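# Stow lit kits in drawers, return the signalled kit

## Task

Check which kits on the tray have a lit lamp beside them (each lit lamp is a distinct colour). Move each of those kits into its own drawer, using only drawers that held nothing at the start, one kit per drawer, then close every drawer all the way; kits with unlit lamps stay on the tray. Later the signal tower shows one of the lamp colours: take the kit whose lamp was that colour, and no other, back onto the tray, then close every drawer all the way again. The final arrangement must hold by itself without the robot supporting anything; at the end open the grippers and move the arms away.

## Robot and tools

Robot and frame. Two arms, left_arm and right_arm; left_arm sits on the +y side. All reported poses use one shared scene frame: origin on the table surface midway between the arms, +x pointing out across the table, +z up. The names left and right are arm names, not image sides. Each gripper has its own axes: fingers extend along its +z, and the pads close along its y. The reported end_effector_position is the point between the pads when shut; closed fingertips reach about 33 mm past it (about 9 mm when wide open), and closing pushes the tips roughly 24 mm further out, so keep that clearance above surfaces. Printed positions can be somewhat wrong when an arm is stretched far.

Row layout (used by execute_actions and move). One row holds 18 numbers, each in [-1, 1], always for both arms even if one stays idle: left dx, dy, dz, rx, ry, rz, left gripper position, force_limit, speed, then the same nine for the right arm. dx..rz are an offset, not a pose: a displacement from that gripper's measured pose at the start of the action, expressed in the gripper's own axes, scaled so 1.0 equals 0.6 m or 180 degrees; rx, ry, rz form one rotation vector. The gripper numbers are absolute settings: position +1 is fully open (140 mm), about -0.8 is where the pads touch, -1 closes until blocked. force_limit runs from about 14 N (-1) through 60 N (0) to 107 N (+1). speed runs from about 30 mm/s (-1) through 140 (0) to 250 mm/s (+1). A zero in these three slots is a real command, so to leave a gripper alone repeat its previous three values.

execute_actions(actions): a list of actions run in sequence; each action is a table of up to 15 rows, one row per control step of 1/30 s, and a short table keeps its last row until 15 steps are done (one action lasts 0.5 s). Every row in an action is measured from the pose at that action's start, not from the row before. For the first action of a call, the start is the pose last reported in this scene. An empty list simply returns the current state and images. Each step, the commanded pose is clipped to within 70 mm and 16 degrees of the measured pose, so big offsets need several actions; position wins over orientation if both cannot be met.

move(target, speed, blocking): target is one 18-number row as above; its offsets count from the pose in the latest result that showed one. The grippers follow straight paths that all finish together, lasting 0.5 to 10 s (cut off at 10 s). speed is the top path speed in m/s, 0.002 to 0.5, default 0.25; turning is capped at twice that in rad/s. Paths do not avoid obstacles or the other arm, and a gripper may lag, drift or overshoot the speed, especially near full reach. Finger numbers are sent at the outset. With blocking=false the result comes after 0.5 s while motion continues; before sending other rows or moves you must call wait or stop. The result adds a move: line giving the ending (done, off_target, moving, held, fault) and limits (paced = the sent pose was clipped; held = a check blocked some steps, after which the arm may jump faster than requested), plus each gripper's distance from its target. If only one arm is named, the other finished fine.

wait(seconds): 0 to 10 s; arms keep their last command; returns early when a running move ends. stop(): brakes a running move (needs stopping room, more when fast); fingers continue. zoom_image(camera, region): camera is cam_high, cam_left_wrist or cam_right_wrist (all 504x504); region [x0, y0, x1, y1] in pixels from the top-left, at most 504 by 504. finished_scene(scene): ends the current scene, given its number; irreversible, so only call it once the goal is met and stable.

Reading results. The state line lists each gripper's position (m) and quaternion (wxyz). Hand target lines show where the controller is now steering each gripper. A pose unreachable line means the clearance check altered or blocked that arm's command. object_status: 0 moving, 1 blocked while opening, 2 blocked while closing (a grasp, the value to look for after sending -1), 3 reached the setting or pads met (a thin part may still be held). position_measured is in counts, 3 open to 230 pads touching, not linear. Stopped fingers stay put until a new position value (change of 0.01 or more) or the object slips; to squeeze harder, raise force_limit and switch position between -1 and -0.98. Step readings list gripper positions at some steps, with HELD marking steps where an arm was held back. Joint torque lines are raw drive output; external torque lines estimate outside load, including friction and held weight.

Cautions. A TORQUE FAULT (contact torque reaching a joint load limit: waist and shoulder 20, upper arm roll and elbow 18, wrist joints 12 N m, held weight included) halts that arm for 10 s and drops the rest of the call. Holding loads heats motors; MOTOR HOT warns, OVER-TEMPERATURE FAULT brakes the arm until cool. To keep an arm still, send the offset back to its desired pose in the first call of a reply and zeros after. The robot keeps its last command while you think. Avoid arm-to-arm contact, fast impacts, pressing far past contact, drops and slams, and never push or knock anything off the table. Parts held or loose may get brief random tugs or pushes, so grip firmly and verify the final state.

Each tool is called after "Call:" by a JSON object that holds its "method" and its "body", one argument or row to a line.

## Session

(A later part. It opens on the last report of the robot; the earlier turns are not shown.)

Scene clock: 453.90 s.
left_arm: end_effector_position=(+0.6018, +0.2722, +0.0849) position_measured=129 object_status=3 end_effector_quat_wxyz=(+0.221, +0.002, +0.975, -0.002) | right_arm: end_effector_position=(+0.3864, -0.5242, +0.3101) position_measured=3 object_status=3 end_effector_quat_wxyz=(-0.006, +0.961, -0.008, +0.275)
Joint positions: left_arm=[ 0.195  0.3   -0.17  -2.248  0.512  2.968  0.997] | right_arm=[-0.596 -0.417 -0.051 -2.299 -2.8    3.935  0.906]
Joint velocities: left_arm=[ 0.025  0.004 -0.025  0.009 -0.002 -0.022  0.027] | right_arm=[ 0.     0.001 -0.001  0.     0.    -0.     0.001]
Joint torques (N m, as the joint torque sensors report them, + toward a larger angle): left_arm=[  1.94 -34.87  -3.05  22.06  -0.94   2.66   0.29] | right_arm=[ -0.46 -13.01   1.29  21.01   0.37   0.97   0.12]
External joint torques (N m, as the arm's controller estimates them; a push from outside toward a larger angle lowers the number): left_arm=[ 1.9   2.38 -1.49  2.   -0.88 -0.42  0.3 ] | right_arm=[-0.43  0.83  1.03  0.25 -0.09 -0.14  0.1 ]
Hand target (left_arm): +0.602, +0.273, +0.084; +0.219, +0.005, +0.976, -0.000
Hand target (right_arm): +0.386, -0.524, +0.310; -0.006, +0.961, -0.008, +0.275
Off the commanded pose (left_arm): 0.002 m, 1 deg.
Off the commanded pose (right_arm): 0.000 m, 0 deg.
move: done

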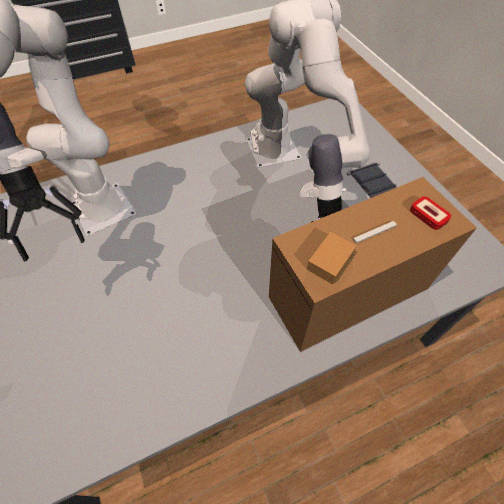

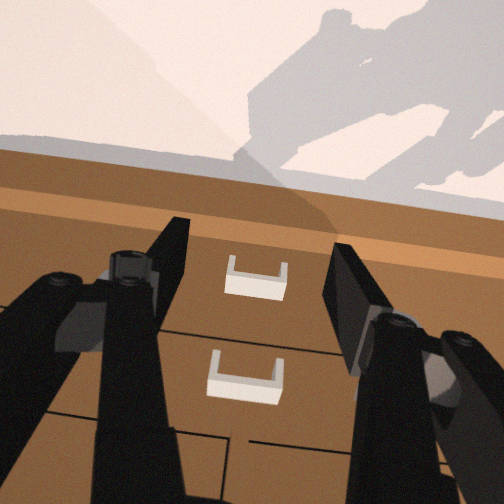

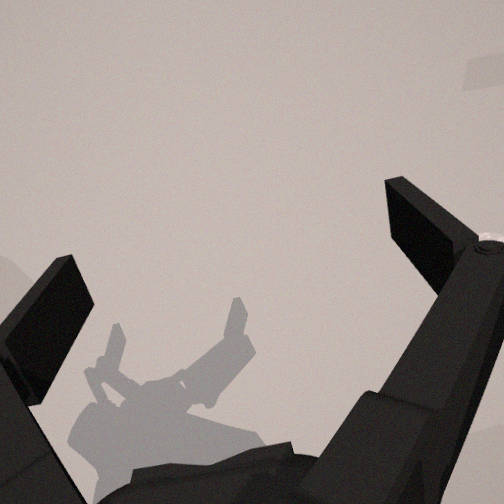

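Call:
{"method": "move", "body": {
  "target": [-0.004,0,0.006,0,0,0,0,0,0,0,0,0,0,0,0,1,0,0],
  "speed": 0.02
}}

Call:
{"method": "execute_actions", "body": {
  "actions": [
    [[0,0,0,0,0,0,-1,0.3,-0.5,0,0,0,0,0,0,1,0,0]],
    [[0,0,0,0,0,0,-1,0.3,-0.5,0,0,0,0,0,0,1,0,0]]
  ]
}}

Scene clock: 457.03 s.
left_arm: end_effector_position=(+0.6040, +0.2732, +0.0820) position_measured=129 object_status=3 end_effector_quat_wxyz=(+0.220, +0.003, +0.976, -0.001) | right_arm: end_effector_position=(+0.3864, -0.5242, +0.3101) position_measured=3 object_status=3 end_effector_quat_wxyz=(-0.006, +0.961, -0.008, +0.275)
Joint positions: left_arm=[ 0.195  0.311 -0.169 -2.237  0.512  2.965  1.002] | right_arm=[-0.596 -0.417 -0.051 -2.299 -2.8    3.935  0.906]
Joint velocities: left_arm=[-0.003  0.003  0.003  0.001 -0.001  0.001 -0.006] | right_arm=[-0.  0. -0.  0. -0.  0. -0.]
Joint torques (N m, as the joint torque sensors report them, + toward a larger angle): left_arm=[ -0.94 -35.81  -1.03  20.76   0.21   3.4   -0.13] | right_arm=[ -0.51 -13.13   1.25  21.01   0.33   0.94   0.13]
External joint torques (N m, as the arm's controller estimates them; a push from outside toward a larger angle lowers the number): left_arm=[-0.9   1.61  0.68  0.8   0.26  0.33 -0.12] | right_arm=[-0.51  0.77  0.94  0.25 -0.13 -0.17  0.11]
Hand target (left_arm): +0.605, +0.272, +0.083; +0.221, +0.002, +0.975, -0.002
Hand target (right_arm): +0.386, -0.524, +0.310; -0.006, +0.961, -0.008, +0.275
Off the commanded pose (left_arm): 0.002 m, 0 deg.
Off the commanded pose (right_arm): 0.000 m, 0 deg.
move: done

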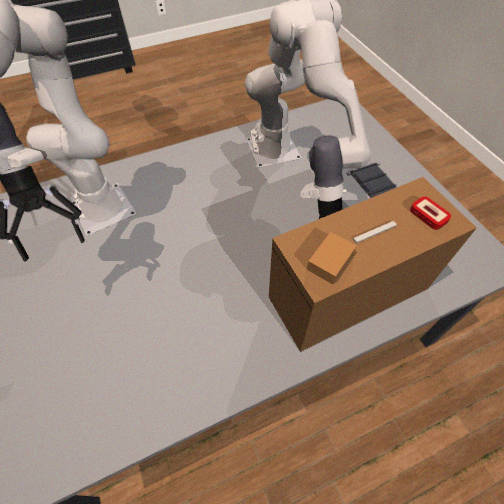

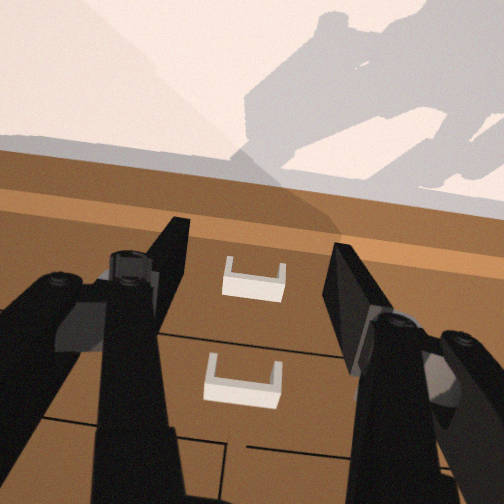

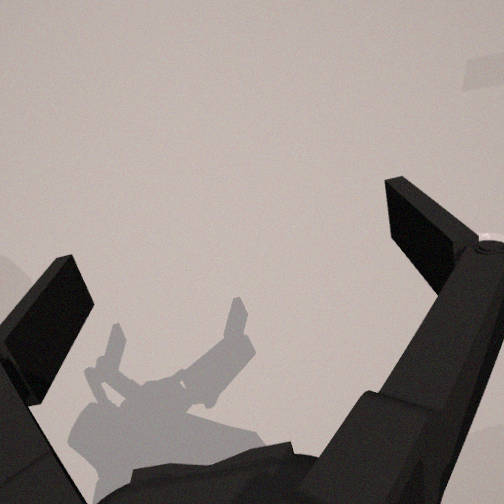

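Scene clock: 458.03 s.
left_arm: end_effector_position=(+0.6039, +0.2729, +0.0823) position_measured=194 object_status=2 end_effector_quat_wxyz=(+0.220, +0.003, +0.976, -0.001) | right_arm: end_effector_position=(+0.3864, -0.5242, +0.3101) position_measured=3 object_status=3 end_effector_quat_wxyz=(-0.006, +0.961, -0.008, +0.275)
Joint positions: left_arm=[ 0.195  0.311 -0.169 -2.238  0.512  2.965  1.002] | right_arm=[-0.596 -0.417 -0.051 -2.299 -2.8    3.935  0.906]
Joint velocities: left_arm=[ 0.001  0.    -0.001  0.001  0.001 -0.001  0.   ] | right_arm=[ 0.    -0.002  0.     0.    -0.002 -0.    -0.001]
Joint torques (N m, as the joint torque sensors report them, + toward a larger angle): left_arm=[  0.66 -36.49  -2.39  20.59  -0.2    3.2    0.06] | right_arm=[ -0.41 -12.9    1.29  20.95   0.37   0.96   0.15]
External joint torques (N m, as the arm's controller estimates them; a push from outside toward a larger angle lowers the number): left_arm=[ 0.59  1.03 -0.77  0.5  -0.14  0.11  0.07] | right_arm=[-0.39  1.08  1.01  0.18 -0.08 -0.15  0.14]
External joint torques at the end of the 1st action: left_arm=[ 0.12  0.97  0.72 -0.29 -0.2   0.07  0.05] | right_arm=[-0.53  0.79  0.96  0.31 -0.1  -0.15  0.09]
Hand target (left_arm): +0.604, +0.273, +0.082; +0.220, +0.003, +0.976, -0.001
Hand target (right_arm): +0.386, -0.524, +0.310; -0.006, +0.961, -0.008, +0.275
Off the commanded pose (left_arm): 0.000 m, 0 deg.
Off the commanded pose (right_arm): 0.000 m, 0 deg.
Step readings (end_effector_position; steps 1 to 15: 1st action; 16 to 30: 2nd action):
0: left_arm (+0.6040, +0.2732, +0.0820) | right_arm (+0.3864, -0.5242, +0.3101)
1: left_arm (+0.6040, +0.2732, +0.0820) | right_arm (+0.3864, -0.5242, +0.3101)
2: left_arm (+0.6040, +0.2732, +0.0820) | right_arm (+0.3864, -0.5242, +0.3101)
4: left_arm (+0.6040, +0.2732, +0.0820) | right_arm (+0.3864, -0.5242, +0.3101)
8: left_arm (+0.6040, +0.2732, +0.0820) | right_arm (+0.3864, -0.5242, +0.3101)
15: left_arm (+0.6039, +0.2729, +0.0823) | right_arm (+0.3864, -0.5242, +0.3101)
16: left_arm (+0.6039, +0.2729, +0.0823) | right_arm (+0.3864, -0.5242, +0.3101)
17: left_arm (+0.6039, +0.2729, +0.0823) | right_arm (+0.3864, -0.5242, +0.3101)
19: left_arm (+0.6039, +0.2729, +0.0823) | right_arm (+0.3864, -0.5242, +0.3101)
23: left_arm (+0.6039, +0.2729, +0.0823) | right_arm (+0.3864, -0.5242, +0.3101)
30: end_effector_position above

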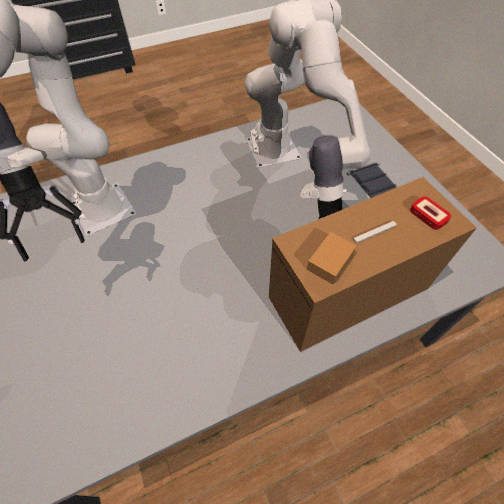

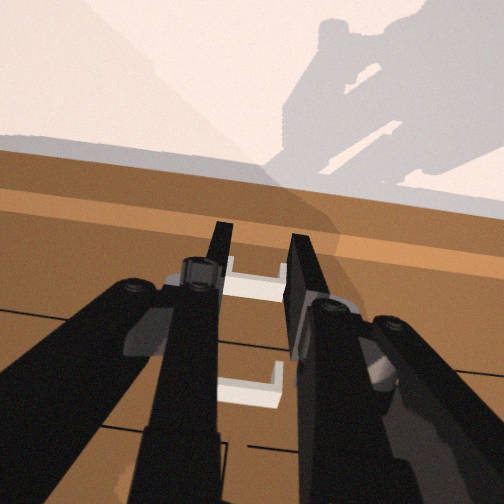

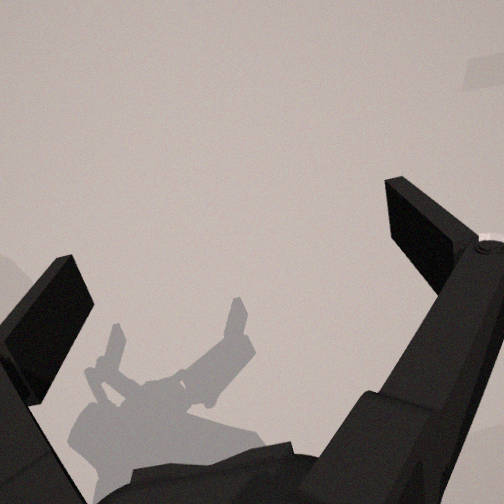

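Call:
{"method": "move", "body": {
  "target": [0.203,0,-0.096,0,0,0,-1,0.3,-0.5,0,0,0,0,0,0,1,0,0],
  "speed": 0.06
}}

Call:
{"method": "execute_actions", "body": {
  "actions": [
    [[0,0,0,0,0,0,0,0,0,0,0,0,0,0,0,1,0,0]]
  ]
}}

Call:
{"method": "move", "body": {
  "target": [-0.06,0,-0.2,0,0,0,0,0,0,0,0,0,0,0,0,1,0,0],
  "speed": 0.15
}}

Scene clock: 462.17 s.
left_arm: end_effector_position=(+0.4713, +0.2702, +0.0825) position_measured=194 object_status=2 end_effector_quat_wxyz=(+0.220, +0.011, +0.975, -0.001) | right_arm: end_effector_position=(+0.3864, -0.5242, +0.3101) position_measured=3 object_status=3 end_effector_quat_wxyz=(-0.006, +0.961, -0.008, +0.275)
Joint positions: left_arm=[ 0.101  0.018 -0.057 -2.646  0.754  3.093  0.759] | right_arm=[-0.596 -0.417 -0.051 -2.299 -2.8    3.935  0.906]
Joint velocities: left_arm=[-0.001 -0.005  0.008  0.     0.079  0.002 -0.092] | right_arm=[-0.     0.    -0.001  0.001 -0.001  0.001 -0.001]
Joint torques (N m, as the joint torque sensors report them, + toward a larger angle): left_arm=[  2.83 -27.7    2.35  15.18   1.01   2.56   0.52] | right_arm=[ -0.3  -12.93   1.44  21.25   0.36   0.94   0.12]
External joint torques (N m, as the arm's controller estimates them; a push from outside toward a larger angle lowers the number): left_arm=[ 2.87 -1.22  2.45 -3.    1.52 -0.38  0.55] | right_arm=[-0.25  1.02  1.2   0.43 -0.09 -0.17  0.1 ]
Hand target (left_arm): +0.470, +0.275, +0.082; +0.219, +0.005, +0.976, +0.001
Hand target (right_arm): +0.386, -0.524, +0.310; -0.006, +0.961, -0.008, +0.275
Off the commanded pose (left_arm): 0.004 m, 1 deg.
Off the commanded pose (right_arm): 0.000 m, 0 deg.
move: off_target (left_arm)

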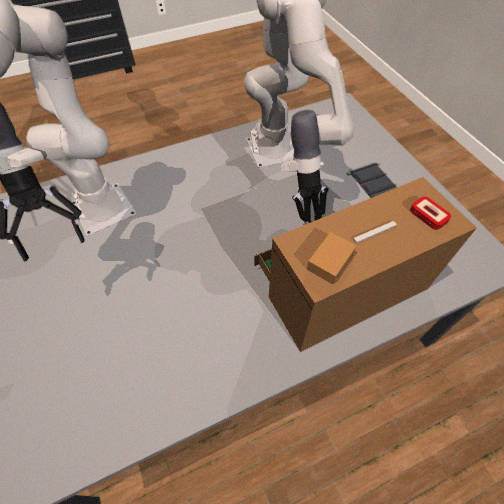

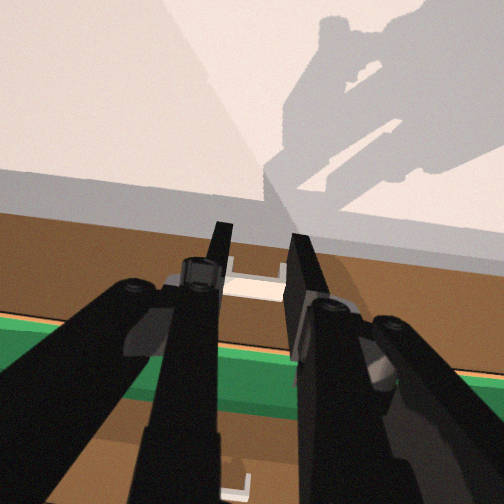

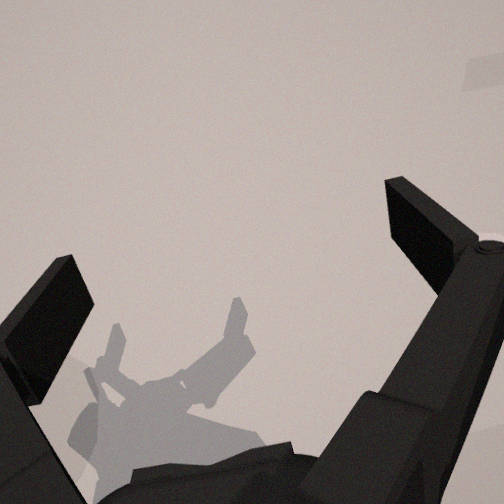

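Scene clock: 462.67 s.
left_arm: end_effector_position=(+0.4712, +0.2702, +0.0822) position_measured=129 object_status=0 end_effector_quat_wxyz=(+0.220, +0.011, +0.975, -0.001) | right_arm: end_effector_position=(+0.3864, -0.5242, +0.3101) position_measured=3 object_status=3 end_effector_quat_wxyz=(-0.006, +0.961, -0.008, +0.275)
Joint positions: left_arm=[ 0.101  0.018 -0.057 -2.646  0.754  3.093  0.758] | right_arm=[-0.596 -0.417 -0.051 -2.299 -2.8    3.935  0.906]
Joint velocities: left_arm=[ 0.     0.001  0.002 -0.    -0.    -0.001 -0.001] | right_arm=[ 0.    -0.001 -0.    -0.    -0.     0.    -0.   ]
Joint torques (N m, as the joint torque sensors report them, + toward a larger angle): left_arm=[  0.55 -25.6   -0.37  17.79  -0.62   2.98   0.16] | right_arm=[ -0.41 -13.08   1.45  21.05   0.35   0.95   0.14]
External joint torques (N m, as the arm's controller estimates them; a push from outside toward a larger angle lowers the number): left_arm=[ 0.44  0.73 -0.43 -0.28 -0.13  0.07  0.17] | right_arm=[-0.44  0.86  1.11  0.3  -0.11 -0.16  0.13]
Hand target (left_arm): +0.471, +0.270, +0.082; +0.220, +0.011, +0.975, -0.001
Hand target (right_arm): +0.386, -0.524, +0.310; -0.006, +0.961, -0.008, +0.275
Off the commanded pose (left_arm): 0.000 m, 0 deg.
Off the commanded pose (right_arm): 0.000 m, 0 deg.
Step readings (end_effector_position):
0: left_arm (+0.4713, +0.2702, +0.0825) | right_arm (+0.3864, -0.5242, +0.3101)
1: left_arm (+0.4713, +0.2702, +0.0825) | right_arm (+0.3864, -0.5242, +0.3101)
2: left_arm (+0.4712, +0.2702, +0.0822) | right_arm (+0.3864, -0.5242, +0.3101)
4: left_arm (+0.4712, +0.2702, +0.0822) | right_arm (+0.3864, -0.5242, +0.3101)
8: left_arm (+0.4712, +0.2702, +0.0822) | right_arm (+0.3864, -0.5242, +0.3101)
15: end_effector_position above

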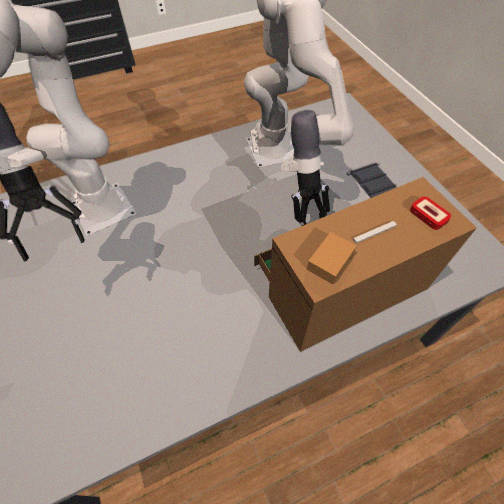

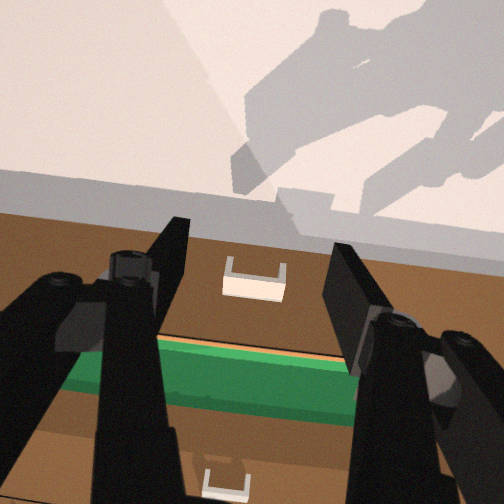

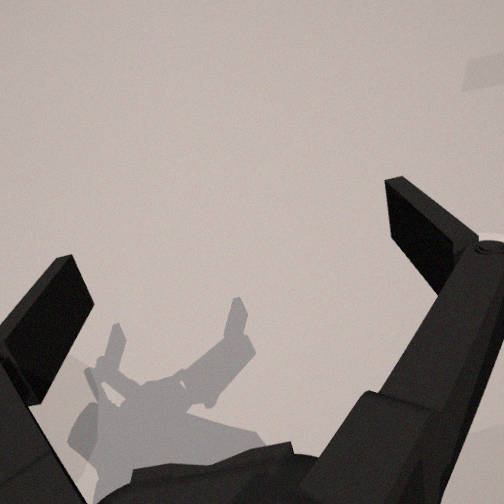

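Scene clock: 464.30 s.
left_arm: end_effector_position=(+0.4520, +0.2732, +0.2072) position_measured=129 object_status=3 end_effector_quat_wxyz=(+0.221, +0.004, +0.975, +0.002) | right_arm: end_effector_position=(+0.3864, -0.5242, +0.3101) position_measured=3 object_status=3 end_effector_quat_wxyz=(-0.006, +0.961, -0.008, +0.275)
Joint positions: left_arm=[-0.219 -0.37   0.161 -2.671  0.354  2.723  1.095] | right_arm=[-0.596 -0.417 -0.051 -2.299 -2.8    3.935  0.906]
Joint velocities: left_arm=[-0.007 -0.001  0.009  0.001  0.001 -0.011  0.028] | right_arm=[ 0.001 -0.001  0.001  0.     0.001  0.     0.001]
Joint torques (N m, as the joint torque sensors report them, + toward a larger angle): left_arm=[ -1.53 -18.28  -1.92  23.33   0.38   2.7    0.35] | right_arm=[ -0.61 -13.13   1.46  21.13   0.34   0.98   0.1 ]
External joint torques (N m, as the arm's controller estimates them; a push from outside toward a larger angle lowers the number): left_arm=[-1.57 -0.87 -0.34  0.46  0.07 -0.41  0.36] | right_arm=[-0.64  0.78  1.12  0.35 -0.12 -0.13  0.09]
Hand target (left_arm): +0.452, +0.273, +0.208; +0.221, +0.010, +0.975, +0.003
Hand target (right_arm): +0.386, -0.524, +0.310; -0.006, +0.961, -0.008, +0.275
Off the commanded pose (left_arm): 0.003 m, 1 deg.
Off the commanded pose (right_arm): 0.000 m, 0 deg.
move: done

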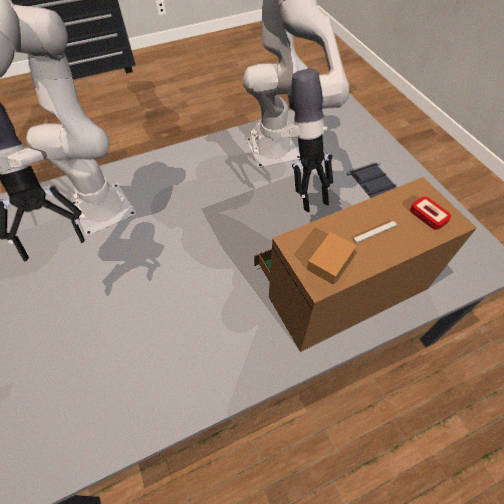

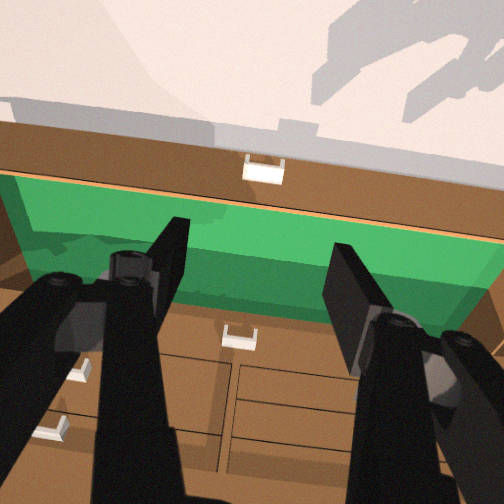

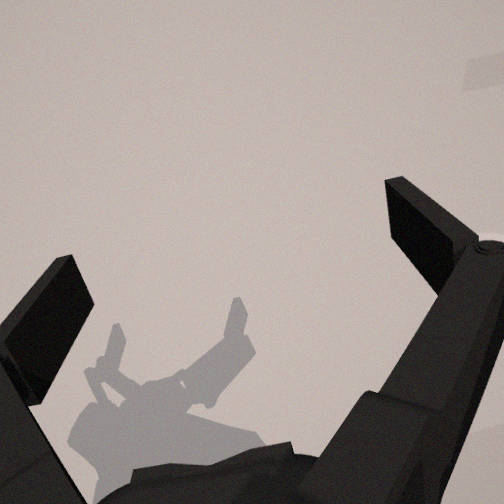

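Call:
{"method": "move", "body": {
  "target": [-0.067,0.648,0.045,0,0.142,0,0.22,0,0,0,0,0,0,0,0,1,0,0]
}}

Call:
{"method": "move", "body": {
  "target": [-0.075,0,0.225,0,0,0,0.22,0,0,0,0,0,0,0,0,1,0,0],
  "speed": 0.15
}}

Scene clock: 469.33 s.
left_arm: end_effector_position=(+0.4991, +0.6616, +0.1938) position_measured=101 object_status=3 end_effector_quat_wxyz=(-0.007, -0.001, +1.000, +0.000) | right_arm: end_effector_position=(+0.3864, -0.5242, +0.3101) position_measured=3 object_status=3 end_effector_quat_wxyz=(-0.006, +0.961, -0.008, +0.275)
Joint positions: left_arm=[-0.036  0.353  0.738 -1.768 -0.251  2.01   2.216] | right_arm=[-0.596 -0.417 -0.051 -2.299 -2.8    3.935  0.906]
Joint velocities: left_arm=[ 0.003  0.001 -0.003  0.    -0.001 -0.006  0.029] | right_arm=[ 0.001 -0.     0.    -0.    -0.    -0.     0.001]
Joint torques (N m, as the joint torque sensors report them, + toward a larger angle): left_arm=[  1.72 -31.6    6.31  24.14   0.43   1.89   0.32] | right_arm=[ -0.51 -12.96   1.29  21.14   0.35   0.92   0.13]
External joint torques (N m, as the arm's controller estimates them; a push from outside toward a larger angle lowers the number): left_arm=[ 1.82  2.34 -1.33  0.99 -0.35 -0.49  0.32] | right_arm=[-0.5   0.92  1.    0.39 -0.11 -0.18  0.11]
Hand target (left_arm): +0.499, +0.661, +0.194; -0.008, +0.004, +1.000, -0.001
Hand target (right_arm): +0.386, -0.524, +0.310; -0.006, +0.961, -0.008, +0.275
Off the commanded pose (left_arm): 0.009 m, 1 deg.
Off the commanded pose (right_arm): 0.000 m, 0 deg.
move: off_target (left_arm)

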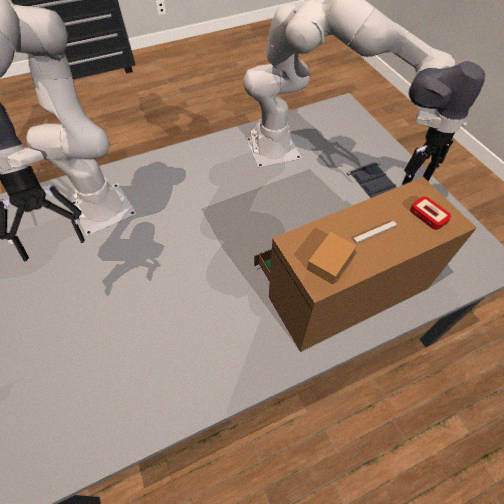

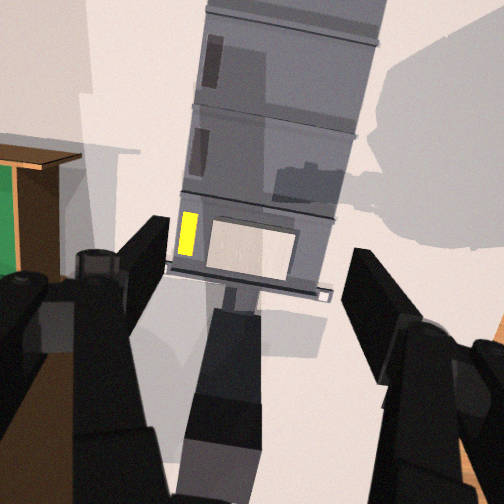

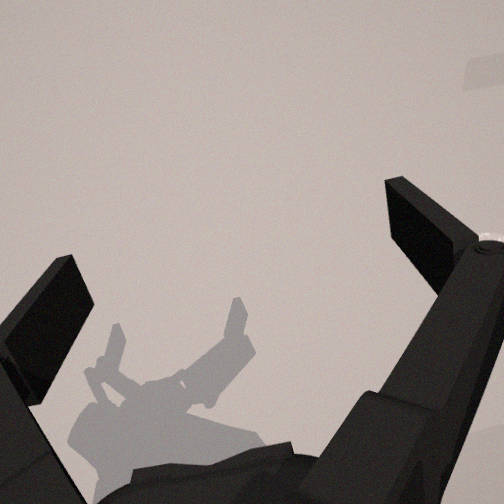

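Scene clock: 470.87 s.
left_arm: end_effector_position=(+0.5417, +0.6580, +0.0557) position_measured=101 object_status=3 end_effector_quat_wxyz=(-0.010, -0.002, +1.000, -0.004) | right_arm: end_effector_position=(+0.3864, -0.5242, +0.3101) position_measured=3 object_status=3 end_effector_quat_wxyz=(-0.006, +0.961, -0.008, +0.275)
Joint positions: left_arm=[ 0.073  0.644  0.6   -1.703 -0.426  2.19   2.273] | right_arm=[-0.596 -0.417 -0.051 -2.299 -2.8    3.935  0.906]
Joint velocities: left_arm=[ 0.004 -0.    -0.005  0.001 -0.     0.007  0.009] | right_arm=[ 0.001  0.002  0.001  0.001  0.    -0.    -0.   ]
Joint torques (N m, as the joint torque sensors report them, + toward a larger angle): left_arm=[  0.57 -41.03   9.75  22.01  -0.33   2.63   0.36] | right_arm=[ -0.46 -12.85   1.32  21.27   0.35   0.94   0.1 ]
External joint torques (N m, as the arm's controller estimates them; a push from outside toward a larger angle lowers the number): left_arm=[ 0.66  2.01 -1.6   1.18 -1.03  0.28  0.36] | right_arm=[-0.47  0.99  1.    0.51 -0.11 -0.16  0.09]
Hand target (left_arm): +0.544, +0.658, +0.057; -0.007, -0.000, +1.000, -0.004
Hand target (right_arm): +0.386, -0.524, +0.310; -0.006, +0.961, -0.008, +0.275
Off the commanded pose (left_arm): 0.005 m, 1 deg.
Off the commanded pose (right_arm): 0.000 m, 0 deg.
move: off_target (left_arm)

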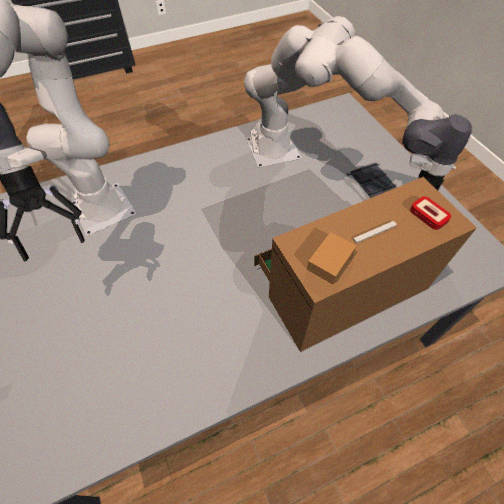

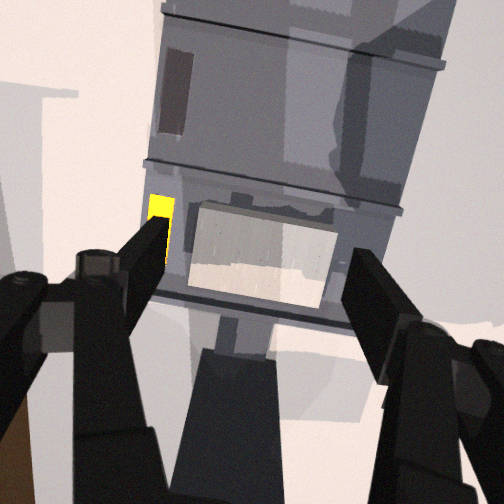

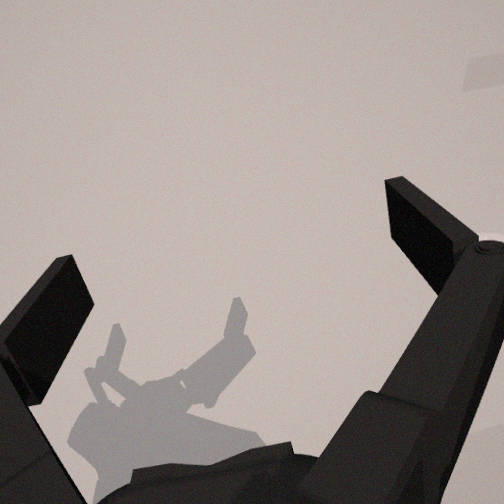

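Call:
{"method": "move", "body": {
  "target": [-0.008,0,0.028,0,0,0,0.22,0,0,0,0,0,0,0,0,1,0,0],
  "speed": 0.05
}}

Call:
{"method": "execute_actions", "body": {
  "actions": [
    [[0,0,0,0,0,0,-1,0,-0.6,0,0,0,0,0,0,1,0,0]],
    [[0,0,0,0,0,0,-1,0,-0.6,0,0,0,0,0,0,1,0,0]]
  ]
}}

Call:
{"method": "move", "body": {
  "target": [0,0,-0.06,0,0,0,-1,0,-0.6,0,0,0,0,0,0,1,0,0],
  "speed": 0.1
}}

Call:
{"method": "move", "body": {
  "target": [0.05,-0.08,-0.22,0,0,0,-1,0,-0.6,0,0,0,0,0,0,1,0,0],
  "speed": 0.2
}}

Call:
{"method": "move", "body": {
  "target": [-0.04,-0.54,0.05,0,0,0,-1,0,-0.6,0,0,0,0,0,0,1,0,0]
}}

Scene clock: 475.27 s.
left_arm: end_effector_position=(+0.5442, +0.6567, +0.0384) position_measured=101 object_status=3 end_effector_quat_wxyz=(-0.013, -0.002, +1.000, -0.004) | right_arm: end_effector_position=(+0.3864, -0.5242, +0.3101) position_measured=3 object_status=3 end_effector_quat_wxyz=(-0.006, +0.961, -0.008, +0.275)
Joint positions: left_arm=[ 0.084  0.679  0.584 -1.69  -0.439  2.205  2.275] | right_arm=[-0.596 -0.417 -0.051 -2.299 -2.8    3.935  0.906]
Joint velocities: left_arm=[ 0.004 -0.     0.     0.004  0.001  0.008 -0.001] | right_arm=[ 0.     0.     0.    -0.001 -0.     0.     0.001]
Joint torques (N m, as the joint torque sensors report them, + toward a larger angle): left_arm=[  1.24 -41.25  10.95  21.49  -0.38   2.83   0.23] | right_arm=[ -0.43 -12.84   1.37  21.21   0.34   0.97   0.12]
External joint torques (N m, as the arm's controller estimates them; a push from outside toward a larger angle lowers the number): left_arm=[ 1.02  2.54 -0.85  1.14 -1.07  0.5   0.23] | right_arm=[-0.48  1.    1.01  0.47 -0.12 -0.14  0.1 ]
Hand target (left_arm): +0.546, +0.658, +0.039; -0.010, -0.002, +1.000, -0.004
Hand target (right_arm): +0.386, -0.524, +0.310; -0.006, +0.961, -0.008, +0.275
Off the commanded pose (left_arm): 0.002 m, 0 deg.
Off the commanded pose (right_arm): 0.000 m, 0 deg.
move: done

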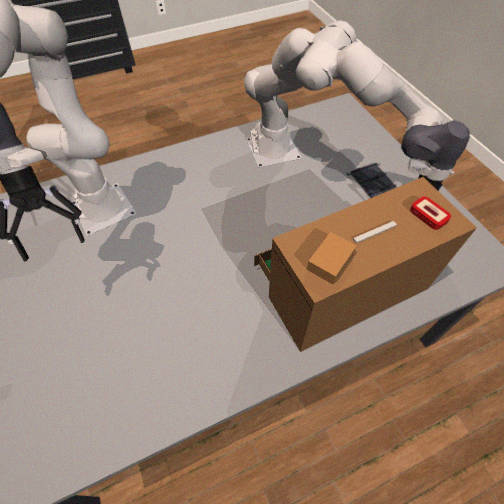

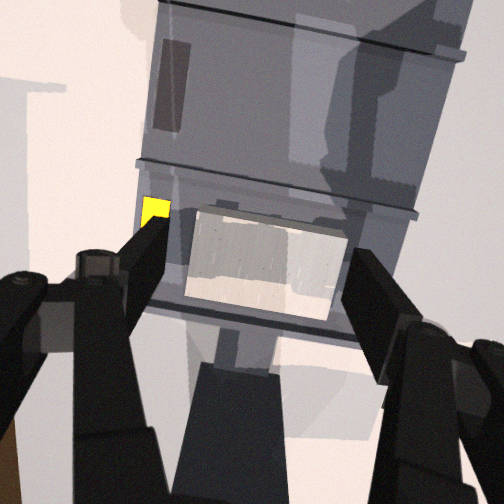

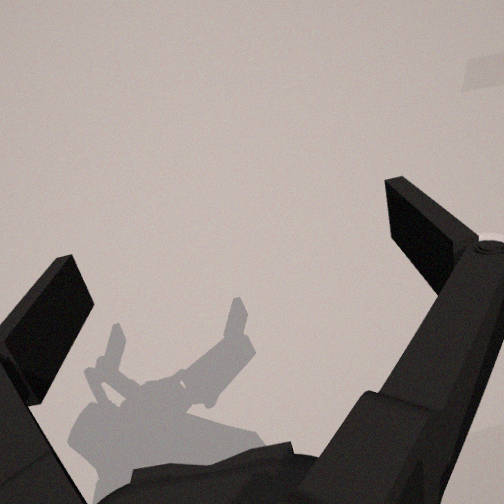

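Scene clock: 476.27 s.
left_arm: end_effector_position=(+0.5444, +0.6568, +0.0390) position_measured=133 object_status=2 end_effector_quat_wxyz=(-0.013, -0.002, +1.000, -0.004) | right_arm: end_effector_position=(+0.3864, -0.5242, +0.3101) position_measured=3 object_status=3 end_effector_quat_wxyz=(-0.006, +0.961, -0.008, +0.275)
Joint positions: left_arm=[ 0.084  0.678  0.584 -1.69  -0.439  2.205  2.275] | right_arm=[-0.596 -0.417 -0.051 -2.299 -2.8    3.935  0.906]
Joint velocities: left_arm=[-0.001 -0.001 -0.001 -0.002 -0.     0.    -0.   ] | right_arm=[ 0.001 -0.    -0.     0.001 -0.001  0.     0.   ]
Joint torques (N m, as the joint torque sensors report them, + toward a larger angle): left_arm=[  1.11 -42.22  11.1   19.33   0.6    2.37   0.05] | right_arm=[ -0.49 -12.97   1.55  21.     0.37   0.97   0.12]
External joint torques (N m, as the arm's controller estimates them; a push from outside toward a larger angle lowers the number): left_arm=[ 1.18  1.7  -0.49 -1.19 -0.08  0.02  0.05] | right_arm=[-0.5   1.    1.24  0.2  -0.09 -0.14  0.11]
External joint torques at the end of the 1st action: left_arm=[ 0.71  1.97 -0.99 -0.05 -0.03  0.04  0.07] | right_arm=[-0.43  1.13  1.    0.33 -0.12 -0.13  0.1 ]
Hand target (left_arm): +0.544, +0.657, +0.039; -0.013, -0.002, +1.000, -0.004
Hand target (right_arm): +0.386, -0.524, +0.310; -0.006, +0.961, -0.008, +0.275
Off the commanded pose (left_arm): 0.000 m, 0 deg.
Off the commanded pose (right_arm): 0.000 m, 0 deg.
Step readings (end_effector_position; steps 1 to 15: 1st action; 16 to 30: 2nd action):
0: left_arm (+0.5442, +0.6567, +0.0384) | right_arm (+0.3864, -0.5242, +0.3101)
1: left_arm (+0.5442, +0.6567, +0.0384) | right_arm (+0.3864, -0.5242, +0.3101)
2: left_arm (+0.5442, +0.6567, +0.0384) | right_arm (+0.3864, -0.5242, +0.3101)
4: left_arm (+0.5442, +0.6567, +0.0384) | right_arm (+0.3864, -0.5242, +0.3101)
8: left_arm (+0.5443, +0.6567, +0.0388) | right_arm (+0.3864, -0.5242, +0.3101)
15: left_arm (+0.5444, +0.6568, +0.0390) | right_arm (+0.3864, -0.5242, +0.3101)
16: left_arm (+0.5444, +0.6568, +0.0390) | right_arm (+0.3864, -0.5242, +0.3101)
17: left_arm (+0.5444, +0.6568, +0.0390) | right_arm (+0.3864, -0.5242, +0.3101)
19: left_arm (+0.5444, +0.6568, +0.0390) | right_arm (+0.3864, -0.5242, +0.3101)
23: left_arm (+0.5444, +0.6568, +0.0390) | right_arm (+0.3864, -0.5242, +0.3101)
30: end_effector_position above

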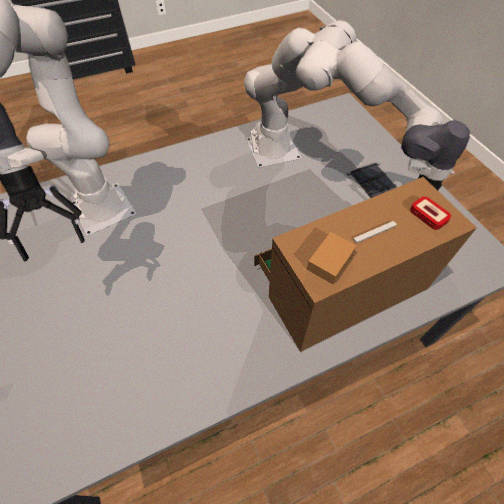

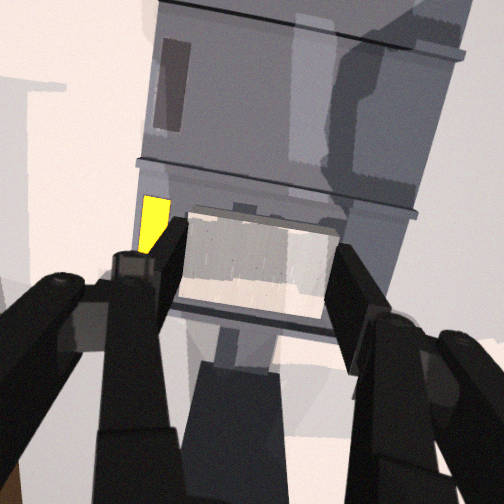

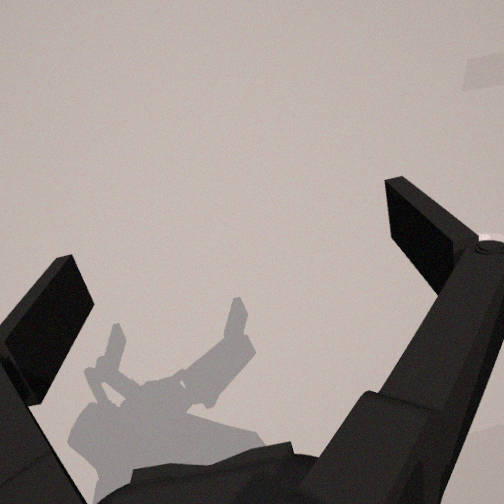

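Scene clock: 477.20 s.
left_arm: end_effector_position=(+0.5448, +0.6576, +0.0738) position_measured=133 object_status=2 end_effector_quat_wxyz=(-0.012, -0.001, +1.000, -0.004) | right_arm: end_effector_position=(+0.3864, -0.5242, +0.3101) position_measured=3 object_status=3 end_effector_quat_wxyz=(-0.006, +0.961, -0.008, +0.275)
Joint positions: left_arm=[ 0.067  0.628  0.613 -1.678 -0.412  2.147  2.261] | right_arm=[-0.596 -0.417 -0.051 -2.299 -2.8    3.935  0.906]
Joint velocities: left_arm=[-0.001 -0.001  0.002 -0.001  0.    -0.009 -0.006] | right_arm=[ 0.001  0.001 -0.     0.001  0.001 -0.     0.001]
Joint torques (N m, as the joint torque sensors report them, + toward a larger angle): left_arm=[ -0.03 -42.02  12.83  22.3    1.72   2.    -0.02] | right_arm=[ -0.43 -12.86   1.41  21.02   0.35   1.     0.12]
External joint torques (N m, as the arm's controller estimates them; a push from outside toward a larger angle lowers the number): left_arm=[-0.24  0.93  1.35  1.11  1.   -0.36 -0.02] | right_arm=[-0.47  1.06  1.06  0.22 -0.12 -0.11  0.11]
Hand target (left_arm): +0.545, +0.658, +0.075; -0.013, -0.002, +1.000, -0.003
Hand target (right_arm): +0.386, -0.524, +0.310; -0.006, +0.961, -0.008, +0.275
Off the commanded pose (left_arm): 0.001 m, 0 deg.
Off the commanded pose (right_arm): 0.000 m, 0 deg.
move: done

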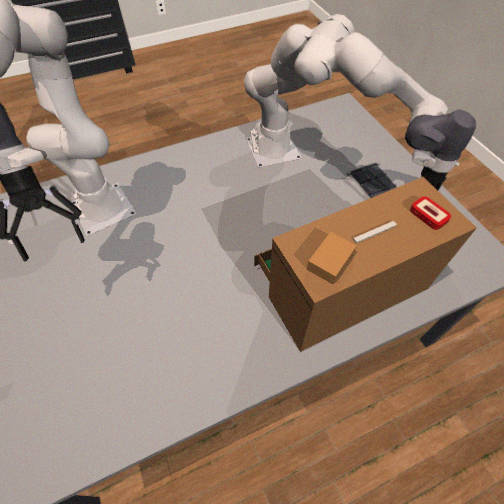

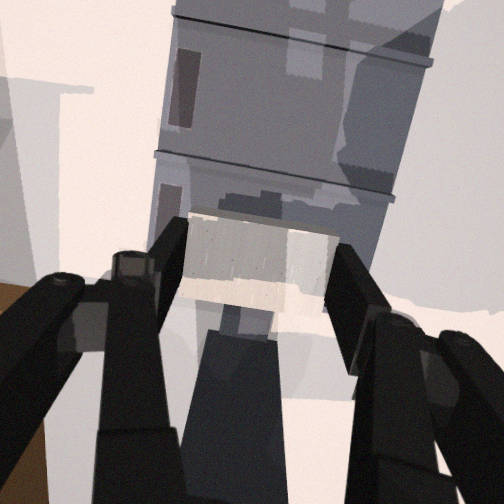

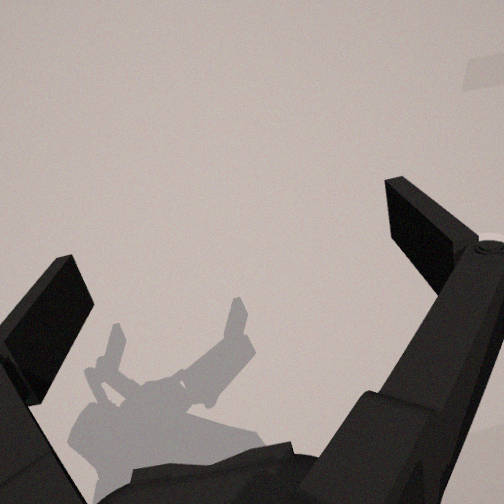

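Scene clock: 478.57 s.
left_arm: end_effector_position=(+0.5185, +0.6131, +0.2096) position_measured=133 object_status=2 end_effector_quat_wxyz=(-0.009, +0.002, +1.000, -0.000) | right_arm: end_effector_position=(+0.3864, -0.5242, +0.3101) position_measured=3 object_status=3 end_effector_quat_wxyz=(-0.006, +0.961, -0.008, +0.275)
Joint positions: left_arm=[-0.116  0.327  0.734 -1.754 -0.229  1.975  2.127] | right_arm=[-0.596 -0.417 -0.051 -2.299 -2.8    3.935  0.906]
Joint velocities: left_arm=[-0.003  0.001  0.005 -0.001  0.002 -0.007 -0.028] | right_arm=[-0.002 -0.     0.001 -0.001  0.    -0.    -0.002]
Joint torques (N m, as the joint torque sensors report them, + toward a larger angle): left_arm=[ -0.79 -32.85   7.83  22.19   1.76   1.97  -0.12] | right_arm=[ -0.49 -13.14   1.21  21.15   0.36   0.97   0.13]
External joint torques (N m, as the arm's controller estimates them; a push from outside toward a larger angle lowers the number): left_arm=[-0.84  0.58  0.68 -1.16  0.97 -0.41 -0.12] | right_arm=[-0.5   0.81  0.88  0.37 -0.11 -0.14  0.11]
Hand target (left_arm): +0.516, +0.613, +0.209; -0.012, -0.003, +1.000, +0.000
Hand target (right_arm): +0.386, -0.524, +0.310; -0.006, +0.961, -0.008, +0.275
Off the commanded pose (left_arm): 0.004 m, 1 deg.
Off the commanded pose (right_arm): 0.000 m, 0 deg.
move: off_target (left_arm)

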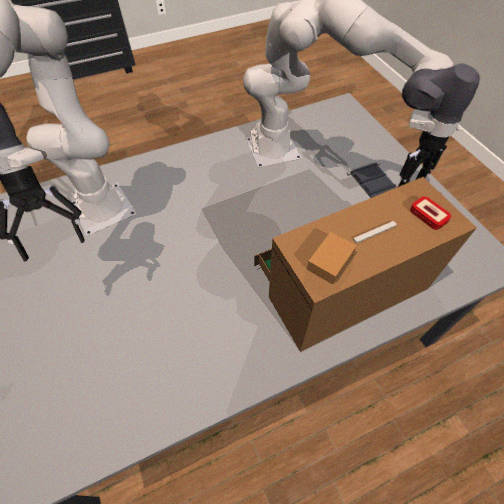

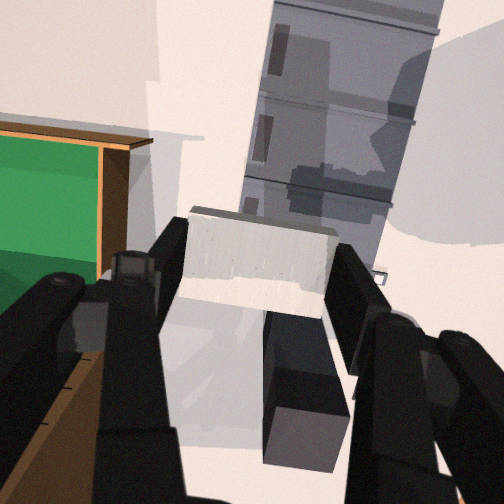

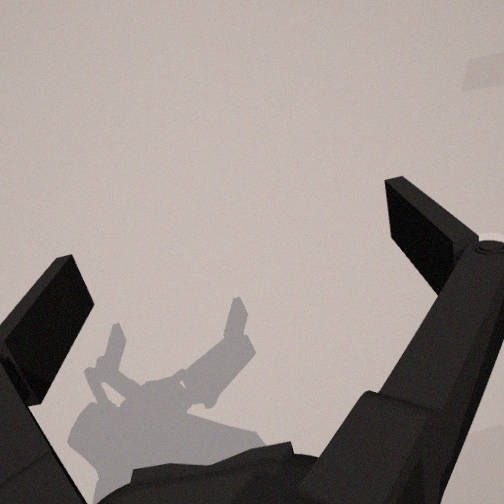

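Scene clock: 480.77 s.
left_arm: end_effector_position=(+0.5405, +0.2904, +0.1827) position_measured=133 object_status=2 end_effector_quat_wxyz=(-0.007, +0.009, +1.000, +0.004) | right_arm: end_effector_position=(+0.3864, -0.5242, +0.3101) position_measured=3 object_status=3 end_effector_quat_wxyz=(-0.006, +0.961, -0.008, +0.275)
Joint positions: left_arm=[-0.617  0.254  0.666 -1.896 -0.171  2.076  1.574] | right_arm=[-0.596 -0.417 -0.051 -2.299 -2.8    3.935  0.906]
Joint velocities: left_arm=[-0.    -0.    -0.002 -0.     0.     0.    -0.031] | right_arm=[ 0.001  0.001 -0.001  0.001 -0.     0.    -0.   ]
Joint torques (N m, as the joint torque sensors report them, + toward a larger angle): left_arm=[ -0.49 -30.65   4.74  24.78  -0.08   2.93  -0.13] | right_arm=[ -0.52 -13.08   1.47  21.13   0.36   0.95   0.12]
External joint torques (N m, as the arm's controller estimates them; a push from outside toward a larger angle lowers the number): left_arm=[-0.37  1.44 -0.32  1.54 -0.8   0.55 -0.13] | right_arm=[-0.5   0.82  1.19  0.34 -0.1  -0.15  0.1 ]
Hand target (left_arm): +0.543, +0.289, +0.184; -0.004, +0.003, +1.000, +0.003
Hand target (right_arm): +0.386, -0.524, +0.310; -0.006, +0.961, -0.008, +0.275
Off the commanded pose (left_arm): 0.004 m, 1 deg.
Off the commanded pose (right_arm): 0.000 m, 0 deg.
move: off_target (left_arm)

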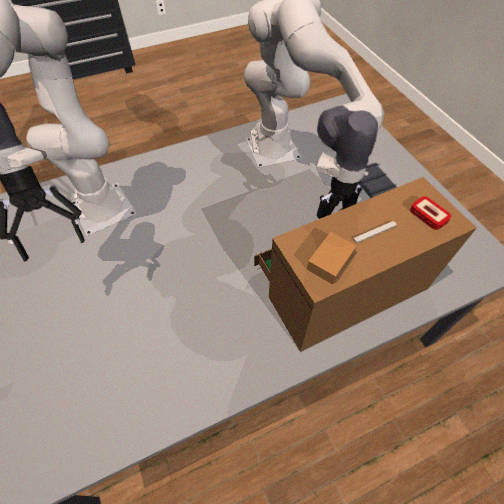

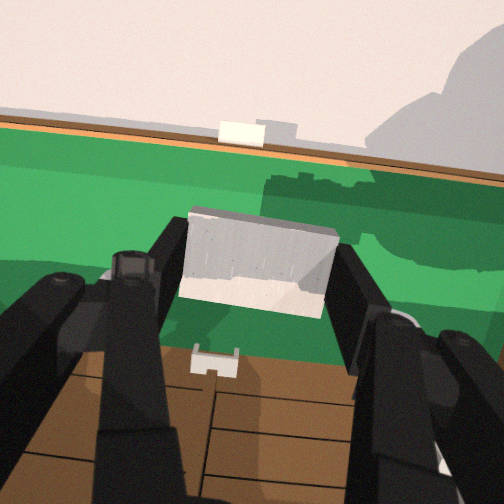

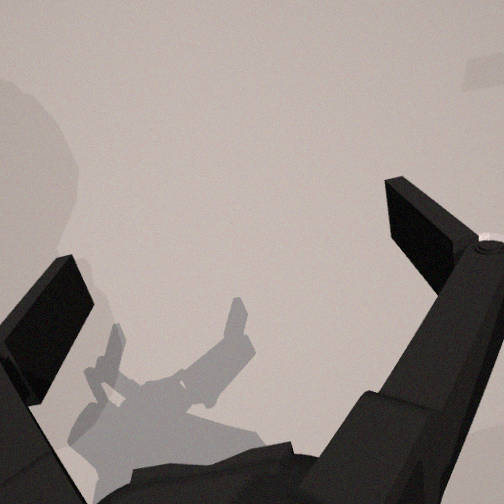

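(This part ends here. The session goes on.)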